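# Carry spare power supply from parts shelving to work bench

## Task

Move the spare power supply (a slim steel box with a circular fan on one end and gold contacts on the other) off the parts shelving and onto the work bench. When finished, no box of any kind may be lying on the floor, the gripper must have released it and the robot must have backed away, and the robot must be upright and not leaning. The box has to stay on the bench by itself; if only the robot's grip or push keeps it there, the goal is not met.

## Robot and tools

ROBOT. A Hello Robot Stretch 3 with a single arm: a two-wheeled base (0.33 m long, 0.34 m wide), a lift that rides up a mast, and a telescoping arm that reaches out to the robot's RIGHT side. The base cannot slide sideways, so the gripper is moved forward or back by driving. On-the-spot turns pivot about the point midway between the drive wheels, 0.05 m behind the front edge. With the arm pulled in and the wrist folded, the turning sweep has radius 0.28 m; an unfolded, level wrist reaches past it. A loose object may occasionally be nudged by something else in the scene.

FRAMES. Base frame: origin on the floor between the drive wheels, x forward, y left, z up. hand_pose is reported in this frame, at the point where closed fingertips meet; with all wrist joints at zero its x axis is up, y points back along the arm toward the mast, z toward the rear. Odometry frame = base frame at scene start. Heading is positive leftward, range -3.142 to 3.142.

TOOL execute_actions. Argument "actions": a list holding exactly one action, or empty (empty just returns state and pictures). Optional "cameras": list drawn from head_camera, nav_camera, wrist_camera, all; omitted/null/["all"] gives every camera, [] gives none; an unknown name refuses the call. An action may contain:
- "base": exactly one of {"translate_m": d} (relative straight drive in metres from the current position, forward positive, -1 to 1) or {"rotate_rad": d} (relative turn in place, counter-clockwise/left positive, -3.2 to 3.2). Offsets count from where the base last reported itself.
- "joints": absolute targets keyed by name: lift_m 0 to 1.1 (arm height on mast); arm_m 0 to 0.52 (extension); wrist_yaw_rad -1.345 to 4.42 (0 along the arm, positive toward the front, 3.0 folded over the base); wrist_pitch_rad -1.57 to 0.451 (0 level, negative tips the fingers down); wrist_roll_rad -2.911 to 2.911 (0 = fingers side by side); gripper_m -0.089 to 0.179 (larger is wider; real fingertip gap is 0.007 less when nearly shut and 0.025 less when fully open, zero below 0.007); head_pan_rad -3.953 to 1.73 (0 forward, positive left, -1.57 along the arm); head_tilt_rad -1.53 to 0.419 (0 level, negative down). Done tolerances: ±0.004 for lift_m, arm_m, gripper_m; ±0.02 yaw, roll, head; ±0.05 pitch.
- "contact_limits": {"arm_m": effort percent 1 to 100}; arm motion halts (contact_stop) when its effort hits that level and the cap holds until the next action. Small values are gentler but may halt instantly; values above the maximum are trimmed.
All parts of one action start together and may finish at different times; a single action runs at most 15 s. Joints or base omitted from an action may keep pushing toward earlier targets without showing it. Bad keys or out-of-range numbers reject the whole call with no motion. If a result reports a stop, later execute_actions, wait and finished_scene calls in the same reply are skipped.

TOOL wait: {"seconds": 0 to 10}; commands nothing and returns state and images. TOOL zoom_image: {"camera": name, "region": [x0, y0, x1, y1]} in pixels of that camera's latest full image, top-left origin, at most 504 by 504. TOOL finished_scene: {"scene": 1 or 2}; irreversible, reports success. Replying with no tool call ends everything.

RESULTS. base_status/joint_status: "done" (for the base, wheels turned the full amount even if slipping); "off_target" (rested short, may still push); "contact_stop", "time_out", "torque_fault" (target dropped). After contact_stop the lift or arm goes slack until commanded again; a slack lift can sag under load, or be pushed up by closing fingers on a surface. Wrist servos shut off for 10 s after prolonged strain. on_its_own lists uncommanded behaviour; "held at" is the held target, not position. motor_effort is percent of max, positive toward higher values, peak in brackets; readings are biased and noisy. Positive wheel effort pushes forward. base_odometry counts wheel turns only; turned_by_wheels and turned_by_imu give turn since last result; base_tilt in degrees (forward, right positive, ~4 degree fixed bias). lidar_m: 12 ranges in metres, 30-degree sectors, 1st straight ahead then counter-clockwise (4th left, 7th behind, 10th right), plane 0.17 m high, range 0.15 to 12, "-" = nothing; misses glass, thin legs, robot body; mast blocks parts of sector 5, a low lift blocks more. wrist_depth_mm (45 to 1000) and head_depth_mm (280 to 4000, sideways image): 7x7 median depths.

CAMERAS. head_camera and nav_camera turn with head_pan_rad/head_tilt_rad; wrist_camera rides on the gripper. Calibrations as given (head 896x504, nav fisheye 672x504, wrist 644x364) may be slightly off.

SPEED. Base reaches 0.30 m/s and 1.9 rad/s only when stowed (lift_m < 0.30, arm_m < 0.03, wrist_yaw_rad > 2.54); otherwise 0.10 m/s and 0.63 rad/s.

GRIPPING. Close to a gripper_m below the object's width; to let go, open at least 0.02 above where the fingers met it. Readings do not confirm a hold; overly hard squeezes get reduced and may slip, so send a new value to regrip.

AVOID. Fold/unfold the wrist only with lift_m 0.32 to 0.95, wrist_pitch_rad -0.4, roll near 0; folded, the lift may go to 0.25. With yaw below -0.4 keep pitch at -0.5 or lower. Pushing on something rigid with the gripper above about 0.45 m can tip the robot, especially after a prior contact_stop or with a raised contact limit. Don't drive while holding or hooked on fixed things; if snagged, reverse the last move in small steps, free the gripper, and drop lift_m to about 0.2 if still tilted. Avoid drops, slams, hard pushes, and leaving boxes on the floor.

Each tool is called after "Call:" as name(argument=value, ...), one argument or row to a line, values as JSON.

## Session

Call:
execute_actions(
  actions=[],
)

Scene clock: 0.00 s.
base_odometry: x=+0.000 y=+0.000 heading=+0.000 (m, m, rad; odometry frame)
turned_by_wheels: +0.000 (rad since the last result)
turned_by_imu: +0.000 (rad since the last result)
base_tilt: forward=-1.3 right=-1.6 (deg)
lidar_m: 1.96 2.63 1.95 1.50 1.05 1.09 2.17 2.12 1.76 1.10 1.07 1.12
head_depth_mm: 2118 2822 2873 2883 2805 2792 2158 / 2093 3018 3161 3176 3106 3156 2176 / 2000 3014 3034 3096 2842 3010 2184 / 1884 2848 2871 2895 2519 2847 2202 / 1867 2747 2735 2756 2593 2723 2124 / 1856 2592 2585 2585 2557 2505 2230 / 2028 2481 2464 2489 2459 2488 2256
base_status: not commanded
joint_positions: lift_m=+0.356 arm_m=+0.000 wrist_yaw_rad=+3.064 wrist_pitch_rad=-0.337 wrist_roll_rad=-0.018 gripper_m=+0.037 head_pan_rad=+0.010 head_tilt_rad=-0.023
joint_status: not commanded
motor_effort: left_wheel=-1 right_wheel=-1 lift_m=+22 arm_m=-1 wrist_yaw_rad=+1 wrist_pitch_rad=+7 wrist_roll_rad=-1 gripper_m=+1 head_pan_rad=+0 head_tilt_rad=+1 (%)
hand_pose: x=-0.0032 y=+0.0884 z=+0.3871 quat_wxyz=(+0.145, +0.695, +0.093, +0.698) (m; base frame)
wrist_depth_mm: - - - - - - - / - - - - - - - / - - - - - - - / 951 943 932 944 915 925 921 / 764 742 - 730 746 729 730 / 628 626 - 608 601 609 605 / 526 528 - 531 521 523 520
pictures: head_camera (sideways: a quarter turn clockwise sets it upright), nav_camera (sideways: a quarter turn counterclockwise sets it upright), wrist_camera
Images, in order (width x height): head_camera 896x504, nav_camera 672x504, wrist_camera 644x364.

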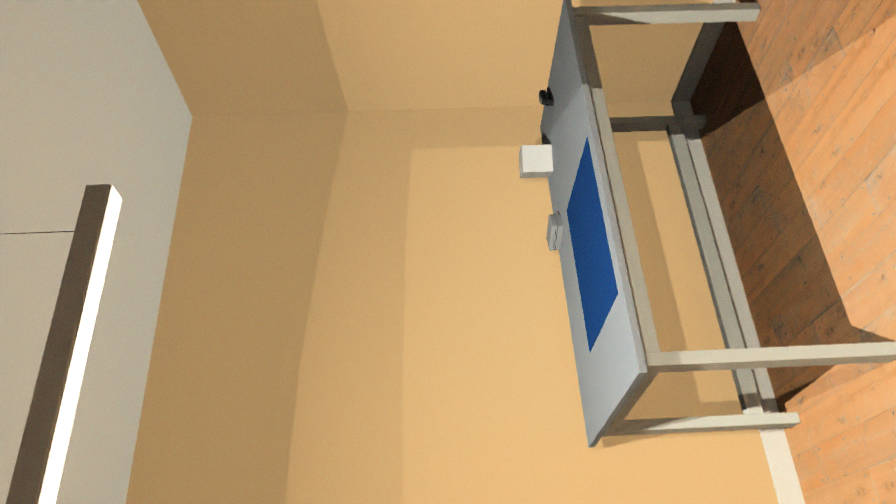

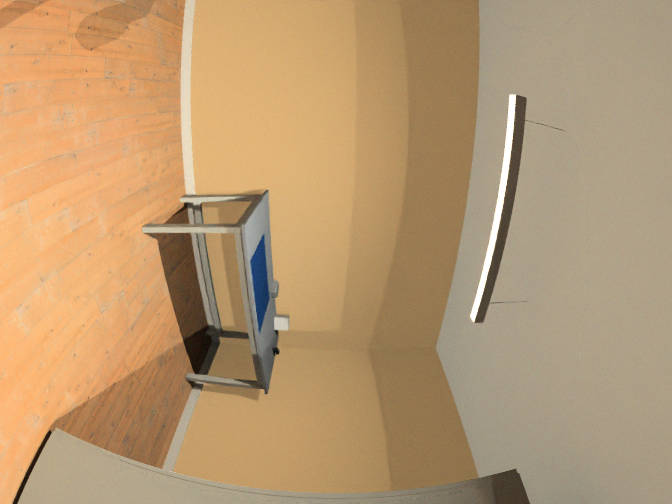

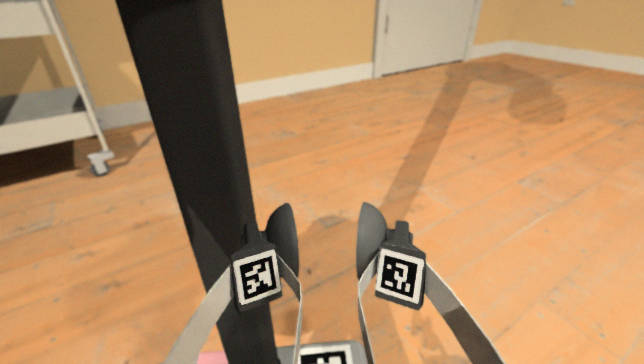

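Call:
execute_actions(
  actions=[
    {"joints":{"head_pan_rad":-1.6,"head_tilt_rad":-0.4}},
  ],
  cameras=["nav_camera","head_camera"],
)

Call:
execute_actions(
  actions=[
    {"joints":{"head_pan_rad":-3.2,"head_tilt_rad":-0.4}},
  ],
  cameras=["nav_camera","head_camera"],
)

Scene clock: 5.33 s.
base_odometry: x=+0.000 y=+0.000 heading=+0.000 (m, m, rad; odometry frame)
turned_by_wheels: +0.000 (rad since the last result)
turned_by_imu: +0.000 (rad since the last result)
base_tilt: forward=-1.2 right=-1.6 (deg)
lidar_m: 1.96 2.63 1.94 1.51 1.06 1.09 2.17 2.12 1.75 1.09 1.07 1.12
head_depth_mm: 2328 2419 2541 2632 2212 1744 1415 / 2528 2688 2935 3009 2260 1728 1414 / 2429 2585 2767 2930 2257 1749 1413 / 2294 2427 2571 2756 2286 1742 1426 / 2131 2241 1141 1226 1306 1415 1418 / 952 1002 1067 1137 1212 1306 1378 / 902 951 1008 1074 1144 1226 1314
base_status: not commanded
joint_positions: lift_m=+0.356 arm_m=+0.000 wrist_yaw_rad=+3.064 wrist_pitch_rad=-0.337 wrist_roll_rad=-0.018 gripper_m=+0.037 head_pan_rad=-1.593 head_tilt_rad=-0.395
joint_status: all done
motor_effort: left_wheel=-1(0) right_wheel=-1(1) lift_m=+22(22) arm_m=-1(1) wrist_yaw_rad=+0(0) wrist_pitch_rad=+7(7) wrist_roll_rad=+0(0) gripper_m=+1(1) head_pan_rad=-4(28) head_tilt_rad=-1(18) (%)
hand_pose: x=-0.0032 y=+0.0884 z=+0.3871 quat_wxyz=(+0.145, +0.695, +0.093, +0.698) (m; base frame)
wrist_depth_mm: - - - - - - - / - - - - - - - / - - - - - - - / 954 957 966 930 934 916 917 / 751 745 - 756 756 740 724 / 622 614 - 604 618 597 601 / 532 526 - 541 519 517 524
pictures: head_camera (sideways: a quarter turn clockwise sets it upright), nav_camera (sideways: a quarter turn counterclockwise sets it upright)
camera_calibration (this result's frames):
head_camera: T_world_to_cam=[[0.0381241, 0.394397, -0.918149, 1.21788], [0.996762, -0.0800991, 0.00698119, -0.0169459], [-0.0707895, -0.915442, -0.396174, 0.470875], [0, 0, 0, 1]] pos_world=[0.00379365, -0.0506257, 1.30486]
nav_camera: T_world_to_cam=[[-0.00234091, -0.379864, 0.925039, -1.16592], [-0.999997, 0.00060047, -0.00228402, 0.0657668], [0.000312159, -0.925042, -0.379864, 0.448816], [0, 0, 0, 1]] pos_world=[0.0628972, -0.0277561, 1.24916]
Images, in order (width x height): head_camera 896x504, nav_camera 672x504.

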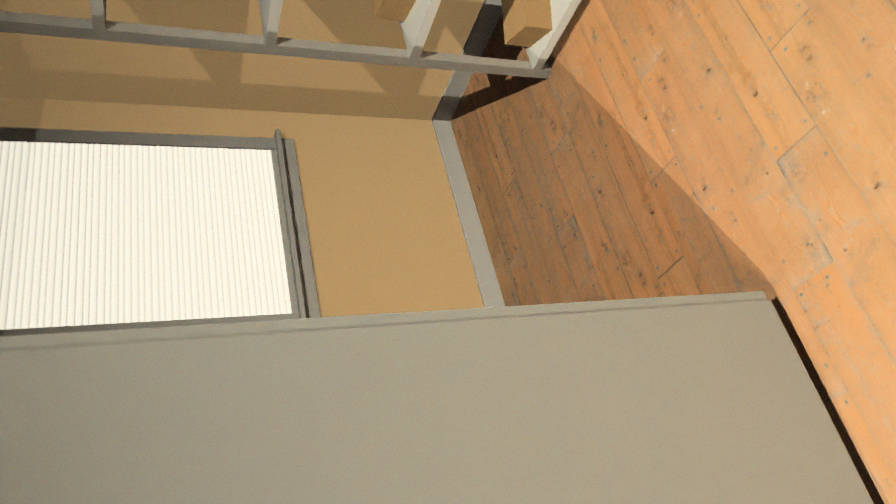

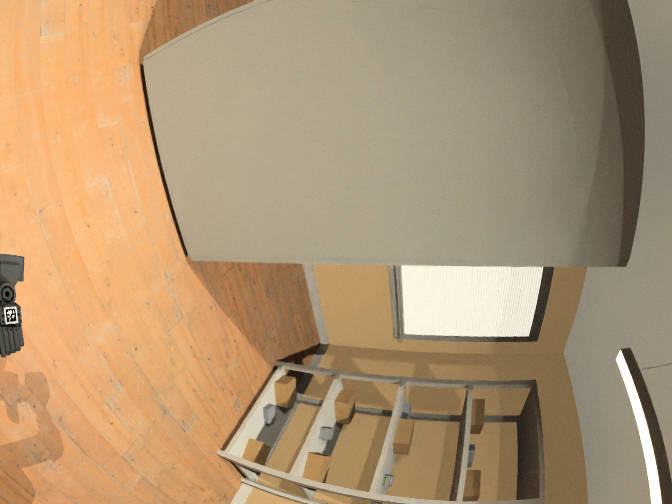

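Scene clock: 6.73 s.
base_odometry: x=+0.000 y=+0.000 heading=+0.000 (m, m, rad; odometry frame)
turned_by_wheels: +0.000 (rad since the last result)
turned_by_imu: +0.000 (rad since the last result)
base_tilt: forward=-1.3 right=-1.6 (deg)
lidar_m: 1.96 2.63 1.95 1.51 1.06 1.09 2.17 2.12 1.76 1.09 1.07 1.13
head_depth_mm: 1589 1682 1781 1871 1974 1734 1410 / 1777 1858 1973 2107 2148 1743 1412 / 1970 2098 2253 2402 2232 1747 1418 / 2128 2297 2455 2655 2263 1746 1419 / 2045 2167 2313 2476 2281 1752 1419 / 1936 2069 2160 2300 2278 1760 1428 / 1838 1937 2044 2169 2210 1756 1433
base_status: not commanded
joint_positions: lift_m=+0.356 arm_m=+0.000 wrist_yaw_rad=+3.064 wrist_pitch_rad=-0.337 wrist_roll_rad=-0.018 gripper_m=+0.037 head_pan_rad=-3.193 head_tilt_rad=-0.395
joint_status: all done
motor_effort: left_wheel=-1(1) right_wheel=-1(1) lift_m=+22(22) arm_m=+0(1) wrist_yaw_rad=+0(0) wrist_pitch_rad=+7(7) wrist_roll_rad=+0(1) gripper_m=+0(0) head_pan_rad=-3(31) head_tilt_rad=-2(0) (%)
hand_pose: x=-0.0032 y=+0.0884 z=+0.3871 quat_wxyz=(+0.145, +0.695, +0.093, +0.698) (m; base frame)
wrist_depth_mm: - - - - - - - / - - - - - - - / - - - - - - - / 947 913 932 951 922 902 904 / 748 730 - 745 746 739 737 / 641 627 - 615 612 604 608 / 535 521 - 541 516 519 522
pictures: head_camera (sideways: a quarter turn clockwise sets it upright), nav_camera (sideways: a quarter turn counterclockwise sets it upright)
camera_calibration (this result's frames):
head_camera: T_world_to_cam=[[0.393229, -0.049631, -0.9181, 1.21565], [-0.109174, -0.993998, 0.00697401, -0.0101903], [-0.912936, 0.09749, -0.396287, 0.476159], [0, 0, 0, 1]] pos_world=[-0.0444371, 0.0037838, 1.30485]
nav_camera: T_world_to_cam=[[-0.379748, 0.0134387, 0.924992, -1.16356], [0.0298029, 0.999553, -0.00228666, 0.0594885], [-0.92461, 0.0266991, -0.379979, 0.454607], [0, 0, 0, 1]] pos_world=[-0.0232964, -0.0559628, 1.24916]
Images, in order (width x height): head_camera 896x504, nav_camera 672x504.

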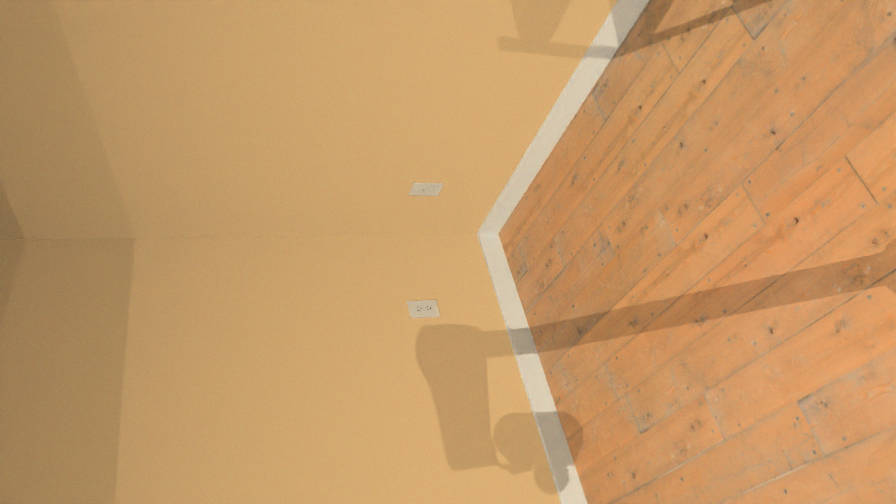

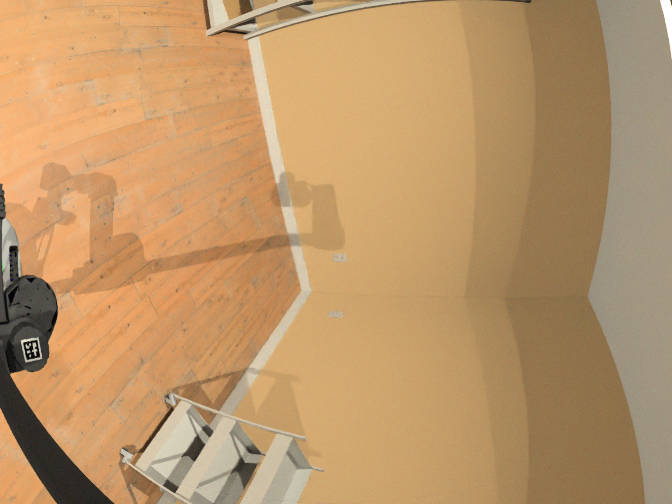

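Call:
execute_actions(
  actions=[
    {"base":{"rotate_rad":-2.356},"joints":{"lift_m":0.27,"head_pan_rad":-1.2,"head_tilt_rad":-0.4}},
  ],
  cameras=[],
)

Call:
execute_actions(
  actions=[
    {"base":{"translate_m":1.0}},
  ],
  cameras=[],
)

Call:
execute_actions(
  actions=[
    {"base":{"rotate_rad":1.19}},
  ],
  cameras=[],
)

Call:
execute_actions(
  actions=[
    {"base":{"translate_m":0.5}},
  ],
  cameras=["nav_camera","head_camera"],
)

Scene clock: 22.70 s.
base_odometry: x=+0.000 y=+0.000 heading=-2.356 (m, m, rad; odometry frame)
turned_by_wheels: -2.356 (rad since the last result)
turned_by_imu: -2.351 (rad since the last result)
base_tilt: forward=-1.2 right=-1.6 (deg)
lidar_m: 1.75 2.13 1.07 1.07 2.75 1.96 2.64 1.65 1.47 1.04 1.76 2.12
head_depth_mm: 1280 1351 1442 1464 1391 1424 1340 / 1352 1437 1535 1543 1449 1466 1418 / 1443 1530 1634 1758 1876 1636 1419 / 1523 1637 1755 1907 2014 1753 1419 / 1633 1761 1887 2050 2193 1758 1426 / 1761 1893 2065 2268 2279 1753 1428 / 1883 2057 2254 2458 2303 1769 1436
base_status: done
joint_positions: lift_m=+0.270 arm_m=+0.000 wrist_yaw_rad=+3.064 wrist_pitch_rad=-0.337 wrist_roll_rad=-0.018 gripper_m=+0.037 head_pan_rad=-1.207 head_tilt_rad=-0.396
joint_status: all done
motor_effort: left_wheel=+0(10) right_wheel=-3(6) lift_m=+20(19) arm_m=-1(1) wrist_yaw_rad=+0(1) wrist_pitch_rad=+7(7) wrist_roll_rad=+0(0) gripper_m=+0(1) head_pan_rad=+3(32) head_tilt_rad=-2(0) (%)
hand_pose: x=-0.0032 y=+0.0883 z=+0.3013 quat_wxyz=(+0.145, +0.695, +0.093, +0.698) (m; base frame)
wrist_depth_mm: - - - - 992 949 923 / - - - - - 998 - / - - - - - - - / 791 798 782 754 768 749 745 / 626 614 - 616 619 603 603 / 516 511 - 524 503 506 500 / 443 - - - 437 425 429
pictures: none
No camera images: the call's "cameras" was empty. Leave "cameras" out to get every camera's image.

Scene clock: 27.80 s.
base_odometry: x=-0.707 y=-0.707 heading=-2.356 (m, m, rad; odometry frame)
turned_by_wheels: +0.000 (rad since the last result)
turned_by_imu: +0.010 (rad since the last result)
base_tilt: forward=-1.2 right=-1.6 (deg)
lidar_m: 0.76 0.98 1.97 0.87 0.91 2.82 3.21 1.51 1.39 1.79 1.31 1.17
head_depth_mm: 1560 1661 1758 1869 2003 1735 1408 / 1653 1754 1879 2006 2101 1738 1414 / 1747 1866 1983 2159 2189 1738 1416 / 1687 1787 1902 2047 2107 1746 1420 / 1494 1584 1673 1773 1893 1742 1432 / 1342 1417 1485 1562 1658 1698 1422 / 1229 1282 1338 1399 1476 1546 1429
base_status: done
joint_positions: lift_m=+0.270 arm_m=+0.000 wrist_yaw_rad=+3.064 wrist_pitch_rad=-0.337 wrist_roll_rad=-0.018 gripper_m=+0.037 head_pan_rad=-1.207 head_tilt_rad=-0.396
joint_status: not commanded
motor_effort: left_wheel=-1(8) right_wheel=-2(5) lift_m=+20(19) arm_m=-1(1) wrist_yaw_rad=+0(0) wrist_pitch_rad=+7(7) wrist_roll_rad=+0(0) gripper_m=+1(0) head_pan_rad=+2(2) head_tilt_rad=-2(2) (%)
hand_pose: x=-0.0032 y=+0.0883 z=+0.3013 quat_wxyz=(+0.145, +0.695, +0.093, +0.698) (m; base frame)
wrist_depth_mm: 905 879 860 - - - - / - 966 936 - - - - / - - 970 - - - - / 782 768 765 772 766 750 753 / 625 620 - 615 624 602 608 / 515 513 - 533 502 509 507 / 445 - - - 430 428 427
pictures: none
No camera images: the call's "cameras" was empty. Leave "cameras" out to get every camera's image.

Scene clock: 29.73 s.
base_odometry: x=-0.707 y=-0.707 heading=-1.166 (m, m, rad; odometry frame)
turned_by_wheels: +1.190 (rad since the last result)
turned_by_imu: +1.186 (rad since the last result)
base_tilt: forward=-1.2 right=-1.6 (deg)
lidar_m: 1.97 0.87 1.01 2.82 2.69 1.42 1.39 1.77 1.24 1.17 0.76 1.24
head_depth_mm: 947 1014 1078 1157 1245 1353 1404 / 974 1034 1103 1188 1287 1391 1410 / 992 1060 1134 1223 1320 1443 1420 / 998 1060 1139 1241 1329 1461 1408 / 1017 1111 1170 1273 1252 952 1244 / 627 674 728 799 1140 1014 1275 / 864 1168 1234 909 1359 1022 1347
base_status: done
joint_positions: lift_m=+0.270 arm_m=+0.000 wrist_yaw_rad=+3.064 wrist_pitch_rad=-0.337 wrist_roll_rad=-0.018 gripper_m=+0.037 head_pan_rad=-1.207 head_tilt_rad=-0.396
joint_status: not commanded
motor_effort: left_wheel=-1(8) right_wheel=+1(11) lift_m=+20(20) arm_m=-1(1) wrist_yaw_rad=+0(0) wrist_pitch_rad=+8(7) wrist_roll_rad=+0(0) gripper_m=+1(0) head_pan_rad=+2(2) head_tilt_rad=-2(1) (%)
hand_pose: x=-0.0032 y=+0.0883 z=+0.3013 quat_wxyz=(+0.145, +0.695, +0.093, +0.698) (m; base frame)
wrist_depth_mm: - - - - - - 760 / - - - - - - 767 / - - - - - - 788 / 783 774 769 768 776 757 737 / 615 614 - 605 629 596 598 / 509 511 - 526 508 505 500 / 441 - - - 429 431 426
pictures: none
No camera images: the call's "cameras" was empty. Leave "cameras" out to get every camera's image.

Scene clock: 32.97 s.
base_odometry: x=-0.510 y=-1.167 heading=-1.166 (m, m, rad; odometry frame)
turned_by_wheels: +0.000 (rad since the last result)
turned_by_imu: +0.005 (rad since the last result)
base_tilt: forward=-1.2 right=-1.5 (deg)
lidar_m: 1.47 0.67 0.52 0.84 3.39 1.95 1.88 1.72 1.21 0.69 0.86 0.95
head_depth_mm: 925 986 1040 771 1207 916 881 / 945 1006 1065 776 1232 900 900 / 931 1032 1092 787 1258 1003 1164 / 918 1053 1113 792 1295 974 1219 / 901 1087 1124 829 1319 1042 1274 / 880 1118 1144 853 1191 1046 1223 / 867 1128 1180 863 1355 1020 1393
base_status: done
joint_positions: lift_m=+0.270 arm_m=+0.000 wrist_yaw_rad=+3.064 wrist_pitch_rad=-0.337 wrist_roll_rad=-0.018 gripper_m=+0.037 head_pan_rad=-1.207 head_tilt_rad=-0.396
joint_status: not commanded
motor_effort: left_wheel=-2(6) right_wheel=+1(7) lift_m=+20(20) arm_m=-1(1) wrist_yaw_rad=+1(0) wrist_pitch_rad=+7(7) wrist_roll_rad=+0(0) gripper_m=+0(0) head_pan_rad=+2(2) head_tilt_rad=+0(1) (%)
hand_pose: x=-0.0032 y=+0.0883 z=+0.3013 quat_wxyz=(+0.145, +0.695, +0.093, +0.698) (m; base frame)
wrist_depth_mm: - - - - 624 484 506 / - - - - 640 523 549 / - - - - 667 580 610 / 793 776 767 783 686 643 680 / 629 623 - 609 624 606 591 / 517 507 - 534 503 501 499 / 441 - - - 428 424 424
pictures: head_camera (sideways: a quarter turn clockwise sets it upright), nav_camera (sideways: a quarter turn counterclockwise sets it upright)
camera_calibration (this result's frames):
head_camera: T_world_to_cam=[[-0.113326, 0.380228, -0.917924, 1.21851], [0.953601, 0.300993, 0.00694808, -0.0166395], [0.27893, -0.874546, -0.396696, 0.46942], [0, 0, 0, 1]] pos_world=[0.0230206, -0.0477719, 1.30483]
nav_camera: T_world_to_cam=[[0.141008, -0.353297, 0.924823, -1.16651], [-0.926672, -0.375864, -0.00229618, 0.0653354], [0.348419, -0.856684, -0.380391, 0.447377], [0, 0, 0, 1]] pos_world=[0.069157, -0.00430683, 1.24914]
Images, in order (width x height): head_camera 896x504, nav_camera 672x504.

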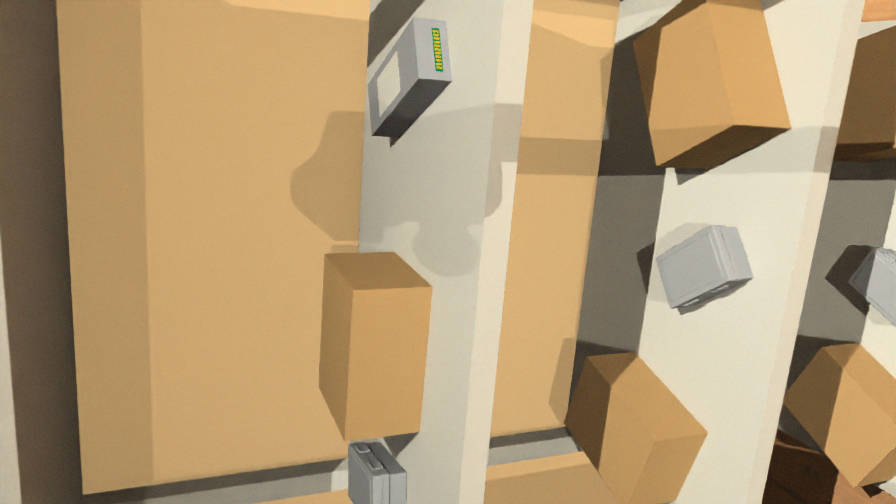

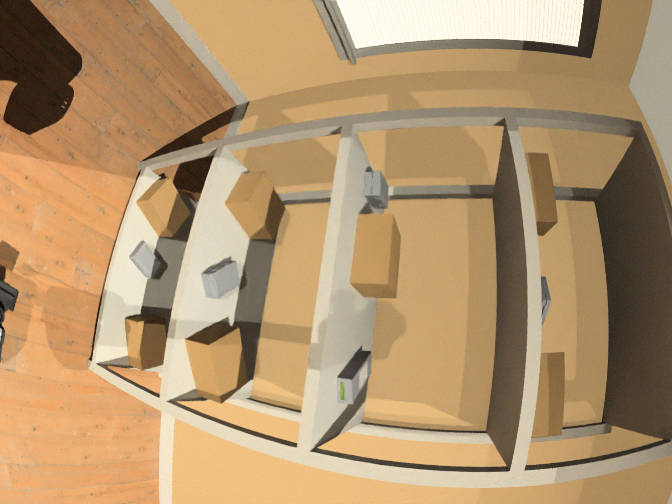

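Call:
execute_actions(
  actions=[
    {"joints":{"lift_m":0.9,"wrist_pitch_rad":-0.4,"head_pan_rad":-1.55}},
  ],
  cameras=[],
)

Call:
execute_actions(
  actions=[
    {"joints":{"wrist_yaw_rad":0.45,"gripper_m":0.15}},
  ],
  cameras=[],
)

Call:
execute_actions(
  actions=[
    {"joints":{"wrist_pitch_rad":-0.15,"lift_m":0.98,"arm_m":0.2}},
  ],
)

Scene clock: 47.00 s.
base_odometry: x=-0.510 y=-1.167 heading=-1.166 (m, m, rad; odometry frame)
turned_by_wheels: +0.000 (rad since the last result)
turned_by_imu: -0.001 (rad since the last result)
base_tilt: forward=-1.2 right=-1.6 (deg)
lidar_m: 1.47 0.68 0.52 0.84 3.39 1.95 1.89 1.72 1.21 0.69 0.86 0.95
head_depth_mm: 983 1057 1130 1220 1330 1455 1442 / 560 604 650 702 1286 1418 1376 / 935 1016 1096 784 1258 972 924 / 917 1031 1093 792 1254 938 1139 / 898 1021 1082 790 1249 937 922 / 883 1010 1071 801 1244 1044 923 / 863 1005 1073 805 1234 983 898
base_status: not commanded
joint_positions: lift_m=+0.900 arm_m=+0.000 wrist_yaw_rad=+3.064 wrist_pitch_rad=-0.412 wrist_roll_rad=-0.018 gripper_m=+0.037 head_pan_rad=-1.543 head_tilt_rad=-0.396
joint_status: all done
motor_effort: left_wheel=-2(2) right_wheel=+1(0) lift_m=+24(26) arm_m=-1(1) wrist_yaw_rad=+0(0) wrist_pitch_rad=+6(7) wrist_roll_rad=+0(0) gripper_m=+0(0) head_pan_rad=-4(21) head_tilt_rad=-1(2) (%)
hand_pose: x=-0.0038 y=+0.0796 z=+0.9138 quat_wxyz=(+0.171, +0.691, +0.120, +0.692) (m; base frame)
wrist_depth_mm: - - - - 618 479 504 / - - - - 650 536 562 / - - - - 679 600 637 / - - - - 699 685 731 / - - - - 755 794 837 / - - - - 911 921 - / - - - - - - -
pictures: none
No camera images: the call's "cameras" was empty. Leave "cameras" out to get every camera's image.

Scene clock: 49.33 s.
base_odometry: x=-0.510 y=-1.167 heading=-1.166 (m, m, rad; odometry frame)
turned_by_wheels: +0.000 (rad since the last result)
turned_by_imu: +0.000 (rad since the last result)
base_tilt: forward=-1.2 right=-1.6 (deg)
lidar_m: 1.47 0.68 0.52 0.84 3.40 1.94 1.87 1.71 1.21 0.68 0.86 0.95
head_depth_mm: 985 1054 1132 1222 1336 1457 1448 / 560 605 650 703 1286 1429 1373 / 934 1010 1092 785 1256 971 917 / 915 1028 1093 791 1257 940 - / 898 1020 1081 791 1251 940 894 / 882 1011 1071 799 1246 1044 925 / 867 1003 1079 804 1233 982 899
base_status: not commanded
joint_positions: lift_m=+0.900 arm_m=+0.000 wrist_yaw_rad=+0.452 wrist_pitch_rad=-0.412 wrist_roll_rad=-0.018 gripper_m=+0.150 head_pan_rad=-1.543 head_tilt_rad=-0.396
joint_status: all done
motor_effort: left_wheel=-2(2) right_wheel=+1(1) lift_m=+25(24) arm_m=-1(1) wrist_yaw_rad=-2(1) wrist_pitch_rad=+6(6) wrist_roll_rad=+0(0) gripper_m=+1(80) head_pan_rad=-3(4) head_tilt_rad=-2(1) (%)
hand_pose: x=+0.0768 y=-0.3474 z=+0.9138 quat_wxyz=(+0.713, +0.296, -0.635, +0.016) (m; base frame)
wrist_depth_mm: - - 988 903 802 348 322 / - - - 973 886 807 720 / - - 884 - 968 849 383 / - - 811 790 694 883 440 / - - - 723 637 655 901 / - - - - 921 - - / - - - - 941 962 -
pictures: none
No camera images: the call's "cameras" was empty. Leave "cameras" out to get every camera's image.

Scene clock: 52.03 s.
base_odometry: x=-0.510 y=-1.167 heading=-1.166 (m, m, rad; odometry frame)
turned_by_wheels: +0.000 (rad since the last result)
turned_by_imu: +0.000 (rad since the last result)
base_tilt: forward=-1.2 right=-1.5 (deg)
lidar_m: 1.47 0.68 0.52 0.83 3.41 1.95 1.88 1.72 1.21 0.69 0.86 0.96
head_depth_mm: 985 1051 1135 - 1358 1455 1415 / 561 604 646 - - 1409 1370 / 934 1013 1094 - - 978 922 / 920 1025 1094 - - 942 1137 / 902 1017 1083 795 1253 936 923 / 885 1011 1072 801 1254 1047 920 / 862 1003 1071 806 1239 979 898
base_status: not commanded
joint_positions: lift_m=+0.980 arm_m=+0.200 wrist_yaw_rad=+0.450 wrist_pitch_rad=-0.172 wrist_roll_rad=-0.018 gripper_m=+0.150 head_pan_rad=-1.543 head_tilt_rad=-0.396
joint_status: all done
motor_effort: left_wheel=-2(2) right_wheel=+1(1) lift_m=+25(25) arm_m=+3(3) wrist_yaw_rad=+0(2) wrist_pitch_rad=+12(12) wrist_roll_rad=-1(0) gripper_m=+0(0) head_pan_rad=-3(4) head_tilt_rad=+0(1) (%)
hand_pose: x=+0.0866 y=-0.5682 z=+1.0509 quat_wxyz=(+0.707, +0.216, -0.667, +0.100) (m; base frame)
wrist_depth_mm: - 866 783 675 623 570 504 / - 932 567 728 661 601 530 / - 515 454 548 505 595 561 / 464 388 387 379 350 344 575 / - - 354 296 270 283 267 / - - 805 872 808 - 218 / - 687 715 722 726 758 675
pictures: head_camera (sideways: a quarter turn clockwise sets it upright), nav_camera (sideways: a quarter turn counterclockwise sets it upright), wrist_camera
camera_calibration (this result's frames):
head_camera: T_world_to_cam=[[0.0184886, 0.396326, -0.917924, 1.2177], [0.99951, -0.0305347, 0.00694807, -0.0169195], [-0.0252749, -0.917602, -0.396696, 0.471276], [0, 0, 0, 1]] pos_world=[0.00630911, -0.0506795, 1.30483]
nav_camera: T_world_to_cam=[[0.0165293, -0.380038, 0.924823, -1.16575], [-0.998795, -0.0490291, -0.00229618, 0.0657753], [0.0462159, -0.92367, -0.380391, 0.449221], [0, 0, 0, 1]] pos_world=[0.064204, -0.0248731, 1.24914]
wrist_camera: T_world_to_cam=[[-0.907227, -0.420638, 0.00133881, -0.157513], [-0.154155, 0.329514, -0.931481, 1.20933], [0.391375, -0.845271, -0.363788, 0.0297275], [0, 0, 0, 1]] pos_world=[0.0318889, -0.439618, 1.13749]
Images, in order (width x height): head_camera 896x504, nav_camera 672x504, wrist_camera 644x364.

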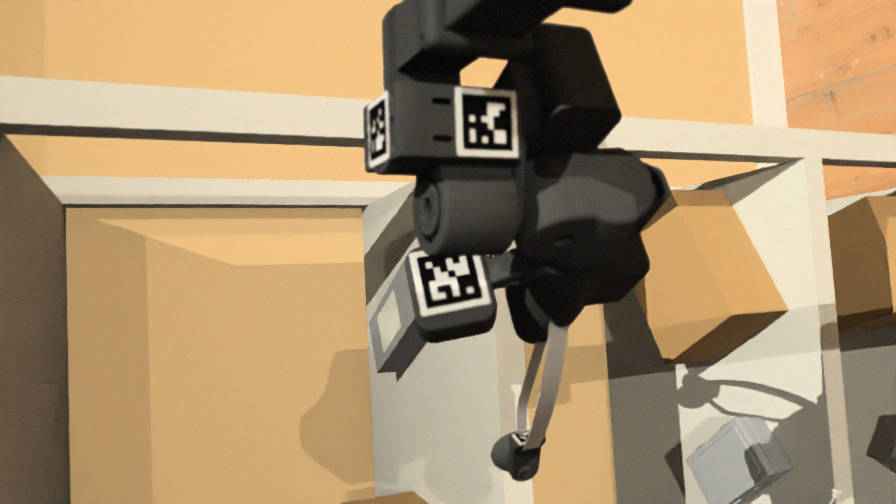

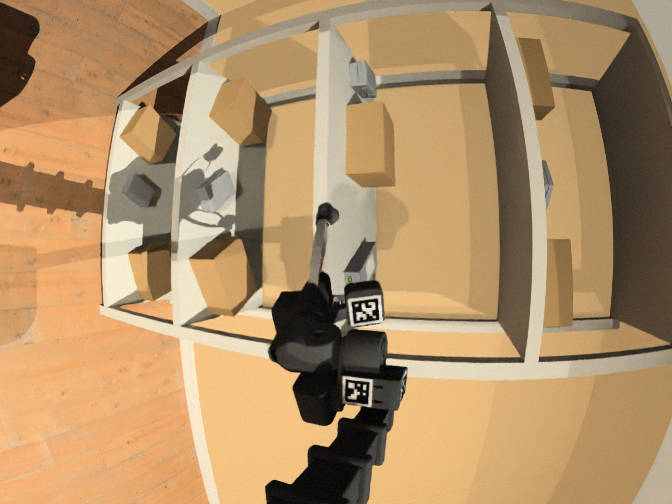

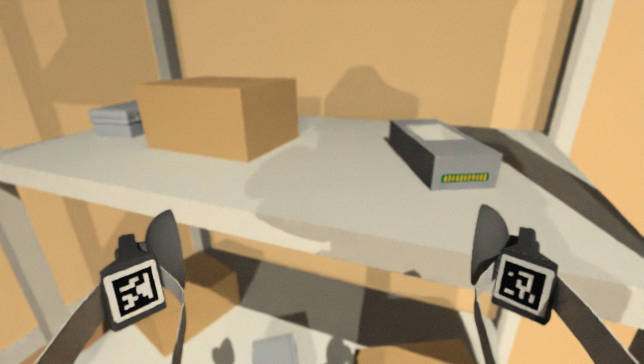

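Call:
execute_actions(
  actions=[
    {"base":{"translate_m":-0.037},"joints":{"lift_m":1.03,"arm_m":0.3,"gripper_m":0.17}},
  ],
  cameras=[],
)

Call:
execute_actions(
  actions=[
    {"joints":{"arm_m":0.47}},
  ],
)

Scene clock: 60.07 s.
base_odometry: x=-0.525 y=-1.133 heading=-1.166 (m, m, rad; odometry frame)
turned_by_wheels: +0.000 (rad since the last result)
turned_by_imu: -0.001 (rad since the last result)
base_tilt: forward=-1.2 right=-1.5 (deg)
lidar_m: 1.51 0.67 0.54 0.94 3.32 1.90 1.85 1.72 1.21 0.68 0.88 0.98
head_depth_mm: 986 1059 - 1235 1331 1466 1407 / 975 1038 - 1235 1333 1437 1410 / 595 617 - 699 764 1002 923 / 915 1017 - - 1243 958 1139 / 903 1022 1073 749 1249 919 920 / 882 1010 1074 753 1252 1006 924 / 864 1003 1075 759 1231 1046 898
base_status: done
joint_positions: lift_m=+1.030 arm_m=+0.300 wrist_yaw_rad=+0.450 wrist_pitch_rad=-0.172 wrist_roll_rad=-0.018 gripper_m=+0.170 head_pan_rad=-1.543 head_tilt_rad=-0.396
joint_status: all done
motor_effort: left_wheel=-2(6) right_wheel=+1(2) lift_m=+24(29) arm_m=+4(3) wrist_yaw_rad=+0(0) wrist_pitch_rad=+11(11) wrist_roll_rad=+0(0) gripper_m=+1(77) head_pan_rad=-3(4) head_tilt_rad=-1(2) (%)
hand_pose: x=+0.0866 y=-0.6682 z=+1.1010 quat_wxyz=(+0.706, +0.216, -0.667, +0.100) (m; base frame)
wrist_depth_mm: 855 747 664 590 536 489 433 / 965 786 730 624 561 518 459 / - 420 490 649 595 533 489 / 487 406 454 471 464 491 521 / 372 395 369 363 298 379 538 / 324 288 288 286 284 280 563 / - 629 245 234 233 231 231
pictures: none
No camera images: the call's "cameras" was empty. Leave "cameras" out to get every camera's image.

Scene clock: 62.57 s.
base_odometry: x=-0.525 y=-1.133 heading=-1.166 (m, m, rad; odometry frame)
turned_by_wheels: +0.000 (rad since the last result)
turned_by_imu: +0.000 (rad since the last result)
base_tilt: forward=-1.3 right=-1.5 (deg)
lidar_m: 1.51 0.67 0.54 0.94 3.33 1.91 1.84 1.71 1.21 0.68 0.88 0.98
head_depth_mm: 987 1053 - 1233 1335 1453 1405 / 973 1032 1146 1213 1320 1444 1413 / 594 611 - 699 764 1008 924 / 918 1018 - 766 1238 957 1143 / 903 1019 1079 791 1251 913 915 / 885 1015 1077 801 1249 1010 921 / 866 1000 1071 804 1240 1045 899
base_status: not commanded
joint_positions: lift_m=+1.030 arm_m=+0.470 wrist_yaw_rad=+0.450 wrist_pitch_rad=-0.172 wrist_roll_rad=-0.018 gripper_m=+0.170 head_pan_rad=-1.543 head_tilt_rad=-0.396
joint_status: all done
motor_effort: left_wheel=-2(2) right_wheel=+0(0) lift_m=+24(24) arm_m=+3(3) wrist_yaw_rad=+0(0) wrist_pitch_rad=+11(11) wrist_roll_rad=+0(0) gripper_m=+0(0) head_pan_rad=-3(3) head_tilt_rad=-2(1) (%)
hand_pose: x=+0.0866 y=-0.8382 z=+1.1010 quat_wxyz=(+0.707, +0.216, -0.667, +0.100) (m; base frame)
wrist_depth_mm: 593 540 487 429 387 353 281 / 648 579 505 454 408 371 297 / 634 631 540 486 429 394 322 / 284 344 512 489 449 411 352 / 280 336 371 290 358 362 384 / 277 288 286 226 281 279 409 / 228 236 234 186 223 231 418
pictures: head_camera (sideways: a quarter turn clockwise sets it upright), nav_camera (sideways: a quarter turn counterclockwise sets it upright), wrist_camera
camera_calibration (this result's frames):
head_camera: T_world_to_cam=[[0.0184993, 0.396325, -0.917924, 1.2177], [0.999509, -0.0305618, 0.00694807, -0.0169195], [-0.0252997, -0.917601, -0.396696, 0.471276], [0, 0, 0, 1]] pos_world=[0.00630774, -0.0506795, 1.30483]
nav_camera: T_world_to_cam=[[0.016519, -0.380039, 0.924823, -1.16575], [-0.998796, -0.0490021, -0.00229618, 0.0657753], [0.0461909, -0.923672, -0.380391, 0.449221], [0, 0, 0, 1]] pos_world=[0.0642033, -0.0248747, 1.24914]
wrist_camera: T_world_to_cam=[[-0.907335, -0.420406, 0.00133467, -0.271005], [-0.153965, 0.329334, -0.931576, 1.34488], [0.391201, -0.845457, -0.363544, -0.180701], [0, 0, 0, 1]] pos_world=[0.0318625, -0.709624, 1.18753]
Images, in order (width x height): head_camera 896x504, nav_camera 672x504, wrist_camera 644x364.

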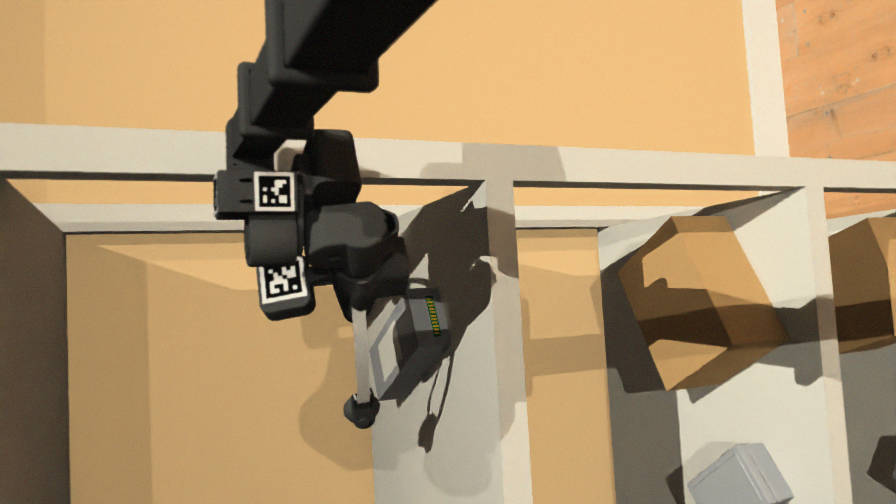

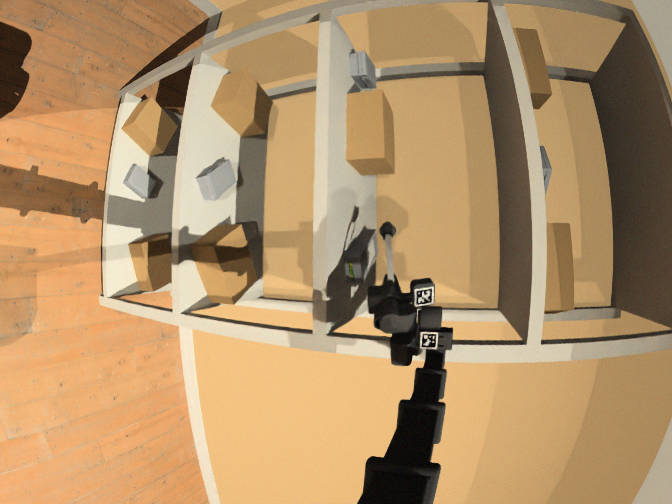

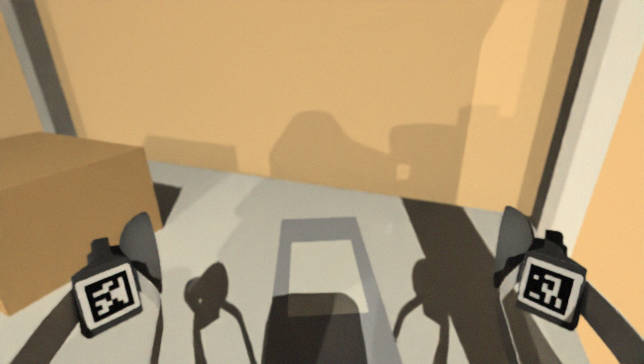

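Call:
execute_actions(
  actions=[
    {"base":{"translate_m":0.015},"joints":{"lift_m":0.955,"arm_m":0.5}},
  ],
  cameras=["head_camera","wrist_camera"],
)

Scene clock: 68.63 s.
base_odometry: x=-0.519 y=-1.147 heading=-1.166 (m, m, rad; odometry frame)
turned_by_wheels: +0.000 (rad since the last result)
turned_by_imu: +0.000 (rad since the last result)
base_tilt: forward=-1.3 right=-1.5 (deg)
lidar_m: 1.50 0.67 0.53 0.90 3.37 1.92 1.86 1.72 1.21 0.68 0.87 0.97
head_depth_mm: 985 1052 1133 - 1363 1478 1405 / 570 1024 1103 963 1300 1433 1410 / 922 978 665 701 1227 969 914 / 921 1026 1084 700 1260 945 1134 / 904 1022 1076 787 1248 928 917 / 885 1010 1074 796 1244 1013 921 / 869 1006 1073 804 1233 1018 896
base_status: done
joint_positions: lift_m=+0.955 arm_m=+0.500 wrist_yaw_rad=+0.450 wrist_pitch_rad=-0.172 wrist_roll_rad=-0.018 gripper_m=+0.170 head_pan_rad=-1.543 head_tilt_rad=-0.396
joint_status: all done
motor_effort: left_wheel=-3(1) right_wheel=+0(5) lift_m=+20(25) arm_m=+3(5) wrist_yaw_rad=+1(1) wrist_pitch_rad=+11(12) wrist_roll_rad=+0(1) gripper_m=+1(1) head_pan_rad=-3(4) head_tilt_rad=-1(1) (%)
hand_pose: x=+0.0866 y=-0.8682 z=+1.0263 quat_wxyz=(+0.707, +0.216, -0.667, +0.100) (m; base frame)
wrist_depth_mm: 563 501 442 397 360 329 301 / 282 535 477 418 383 346 292 / 256 466 485 440 401 363 286 / 264 300 317 208 308 306 297 / 229 240 215 150 200 234 231 / 187 178 162 117 122 174 176 / - 146 104 96 96 142 137
pictures: head_camera (sideways: a quarter turn clockwise sets it upright), wrist_camera
camera_calibration (this result's frames):
head_camera: T_world_to_cam=[[0.0184992, 0.396326, -0.917924, 1.2177], [0.999509, -0.0305615, 0.00694807, -0.0169195], [-0.0252995, -0.917601, -0.396696, 0.471277], [0, 0, 0, 1]] pos_world=[0.00630775, -0.0506795, 1.30483]
wrist_camera: T_world_to_cam=[[-0.907335, -0.420406, 0.00133431, -0.283519], [-0.153953, 0.32931, -0.931587, 1.28516], [0.391206, -0.845467, -0.363517, -0.233263], [0, 0, 0, 1]] pos_world=[0.0318622, -0.739626, 1.11283]
Images, in order (width x height): head_camera 896x504, wrist_camera 644x364.

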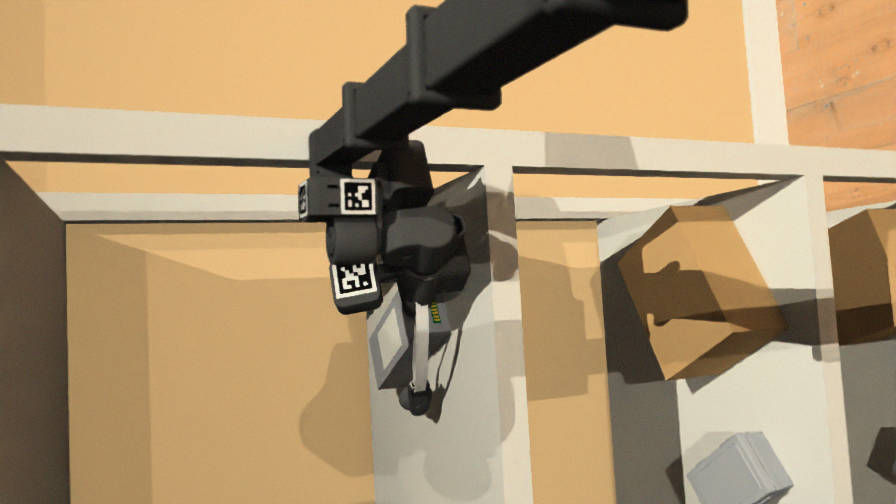

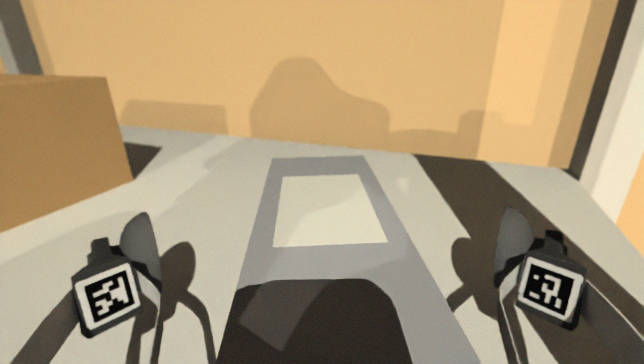

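Call:
execute_actions(
  actions=[
    {"joints":{"lift_m":0.945}},
  ],
  cameras=[],
)

Call:
execute_actions(
  actions=[
    {"joints":{"gripper_m":0.0}},
  ],
  cameras=["wrist_camera"],
)

Call:
execute_actions(
  actions=[
    {"joints":{"lift_m":0.99}},
  ],
  cameras=["head_camera","wrist_camera"],
)

Scene clock: 73.43 s.
base_odometry: x=-0.519 y=-1.147 heading=-1.166 (m, m, rad; odometry frame)
turned_by_wheels: +0.000 (rad since the last result)
turned_by_imu: +0.000 (rad since the last result)
base_tilt: forward=-1.2 right=-1.5 (deg)
lidar_m: 1.50 0.67 0.53 0.89 3.36 1.93 1.86 1.73 1.21 0.68 0.87 0.97
head_depth_mm: 989 1057 1135 1198 - 1481 1412 / 569 1029 1098 709 1306 1440 1416 / 926 980 1015 703 1227 968 915 / 923 1031 1089 702 1258 946 1141 / 900 1020 1082 750 1256 924 919 / 885 1006 1076 775 1248 1016 926 / 866 1001 1071 803 1230 1013 897
base_status: not commanded
joint_positions: lift_m=+0.945 arm_m=+0.500 wrist_yaw_rad=+0.450 wrist_pitch_rad=-0.172 wrist_roll_rad=-0.018 gripper_m=+0.170 head_pan_rad=-1.543 head_tilt_rad=-0.396
joint_status: all done
motor_effort: left_wheel=-2(2) right_wheel=+0(1) lift_m=+19(19) arm_m=+4(3) wrist_yaw_rad=+0(0) wrist_pitch_rad=+12(11) wrist_roll_rad=+0(1) gripper_m=+1(0) head_pan_rad=-3(3) head_tilt_rad=-2(2) (%)
hand_pose: x=+0.0866 y=-0.8682 z=+1.0163 quat_wxyz=(+0.707, +0.216, -0.667, +0.100) (m; base frame)
wrist_depth_mm: 562 502 440 400 361 329 300 / 260 528 476 425 377 347 295 / 257 429 473 430 400 364 286 / 255 291 290 182 263 278 289 / 211 223 196 131 139 214 201 / 171 163 113 103 102 159 162 / - 133 88 84 86 126 126
pictures: none
No camera images: the call's "cameras" was empty. Leave "cameras" out to get every camera's image.

Scene clock: 75.63 s.
base_odometry: x=-0.519 y=-1.147 heading=-1.166 (m, m, rad; odometry frame)
turned_by_wheels: +0.000 (rad since the last result)
turned_by_imu: -0.001 (rad since the last result)
base_tilt: forward=-1.2 right=-1.6 (deg)
lidar_m: 1.49 0.67 0.53 0.90 3.35 1.92 1.86 1.72 1.21 0.68 0.87 0.97
head_depth_mm: 987 1054 1133 1193 - 1477 1404 / 570 1028 1106 711 1304 1444 1405 / 926 979 1019 704 1230 968 914 / 922 1025 1087 702 1259 951 1141 / 901 1020 1077 749 1253 924 917 / 885 1009 1072 799 1246 1012 926 / 869 1001 1076 806 1240 1017 900
base_status: not commanded
joint_positions: lift_m=+0.945 arm_m=+0.500 wrist_yaw_rad=+0.444 wrist_pitch_rad=-0.170 wrist_roll_rad=-0.018 gripper_m=+0.002 head_pan_rad=-1.543 head_tilt_rad=-0.396
joint_status: all done
motor_effort: left_wheel=-5(4) right_wheel=+7(8) lift_m=+19(20) arm_m=+3(3) wrist_yaw_rad=+6(7) wrist_pitch_rad=+11(12) wrist_roll_rad=+0(0) gripper_m=-56(100) head_pan_rad=-3(3) head_tilt_rad=-1(2) (%)
hand_pose: x=+0.0852 y=-0.8690 z=+1.0167 quat_wxyz=(+0.707, +0.213, -0.668, +0.098) (m; base frame)
wrist_depth_mm: 559 498 442 396 360 328 301 / 263 529 473 419 378 345 283 / 257 431 474 428 392 365 285 / 256 293 271 183 284 281 295 / 212 216 150 132 149 216 203 / 164 171 104 103 103 - 159 / 140 131 85 85 87 129 130
pictures: wrist_camera
camera_calibration (this result's frames):
wrist_camera: T_world_to_cam=[[-0.910039, -0.41452, 0.001311, -0.279751], [-0.15118, 0.328953, -0.932167, 1.27632], [0.38597, -0.848507, -0.362027, -0.240595], [0, 0, 0, 1]] pos_world=[0.0312323, -0.739958, 1.10301]
Images, in order (width x height): wrist_camera 644x364.

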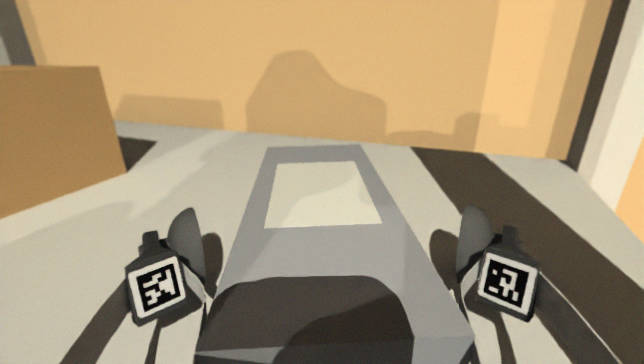

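Scene clock: 76.87 s.
base_odometry: x=-0.519 y=-1.147 heading=-1.166 (m, m, rad; odometry frame)
turned_by_wheels: +0.000 (rad since the last result)
turned_by_imu: +0.000 (rad since the last result)
base_tilt: forward=-1.2 right=-1.6 (deg)
lidar_m: 1.49 0.67 0.53 0.90 3.36 1.92 1.86 1.73 1.21 0.68 0.87 0.97
head_depth_mm: 987 1053 1118 - 1335 1458 1403 / 570 1022 1091 1213 1306 1431 1418 / 922 980 - 701 1225 968 917 / 923 1026 1071 722 1253 943 1137 / 908 1018 1080 758 1250 923 916 / 886 1008 1076 799 1247 1014 922 / 870 1000 1073 803 1233 1010 896
base_status: not commanded
joint_positions: lift_m=+0.990 arm_m=+0.500 wrist_yaw_rad=+0.447 wrist_pitch_rad=-0.195 wrist_roll_rad=-0.018 gripper_m=+0.010 head_pan_rad=-1.543 head_tilt_rad=-0.396
joint_status: all done
on_its_own: gripper_m is held at +0.009, not at your +0.000, by its stall guard, which is still easing
motor_effort: left_wheel=-2(5) right_wheel=+1(7) lift_m=+27(31) arm_m=+2(3) wrist_yaw_rad=+3(6) wrist_pitch_rad=+24(24) wrist_roll_rad=-1(0) gripper_m=-39(55) head_pan_rad=-4(3) head_tilt_rad=+0(2) (%)
hand_pose: x=+0.0852 y=-0.8671 z=+1.0550 quat_wxyz=(+0.708, +0.223, -0.664, +0.091) (m; base frame)
wrist_depth_mm: 562 505 437 396 359 327 300 / 590 535 476 422 375 347 291 / 265 532 504 444 409 364 286 / 263 328 373 374 364 360 306 / 262 282 260 159 257 281 313 / 218 - 119 111 116 - 220 / 186 175 86 86 87 173 175
pictures: head_camera (sideways: a quarter turn clockwise sets it upright), wrist_camera
camera_calibration (this result's frames):
head_camera: T_world_to_cam=[[0.0184992, 0.396325, -0.917924, 1.2177], [0.999509, -0.0305615, 0.00694808, -0.0169196], [-0.0252995, -0.917601, -0.396696, 0.471276], [0, 0, 0, 1]] pos_world=[0.00630775, -0.0506795, 1.30483]
wrist_camera: T_world_to_cam=[[-0.908492, -0.417899, 0.0017322, -0.282457], [-0.1625, 0.349443, -0.922759, 1.32019], [0.385015, -0.8386, -0.385374, -0.191825], [0, 0, 0, 1]] pos_world=[0.0317768, -0.740233, 1.14478]
Images, in order (width x height): head_camera 896x504, wrist_camera 644x364.

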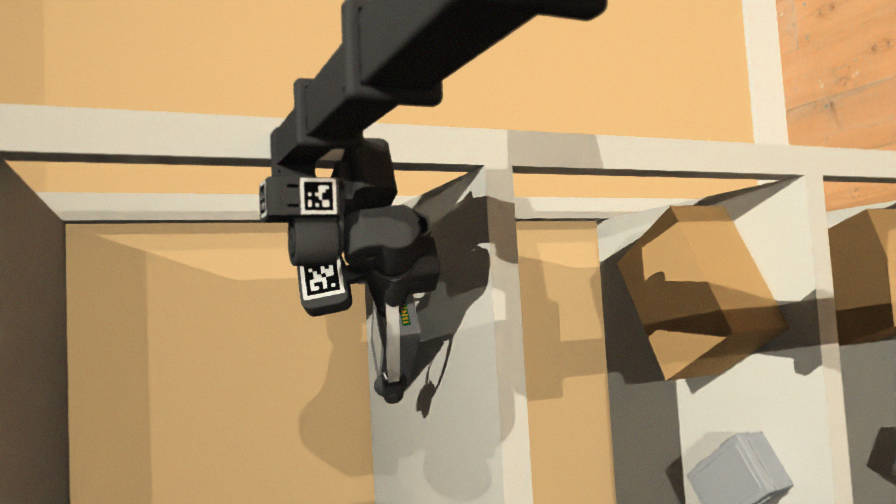

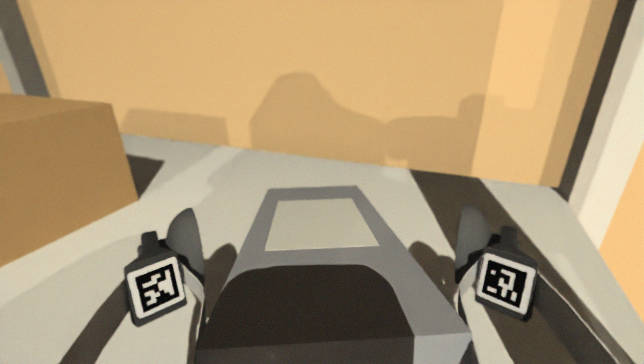

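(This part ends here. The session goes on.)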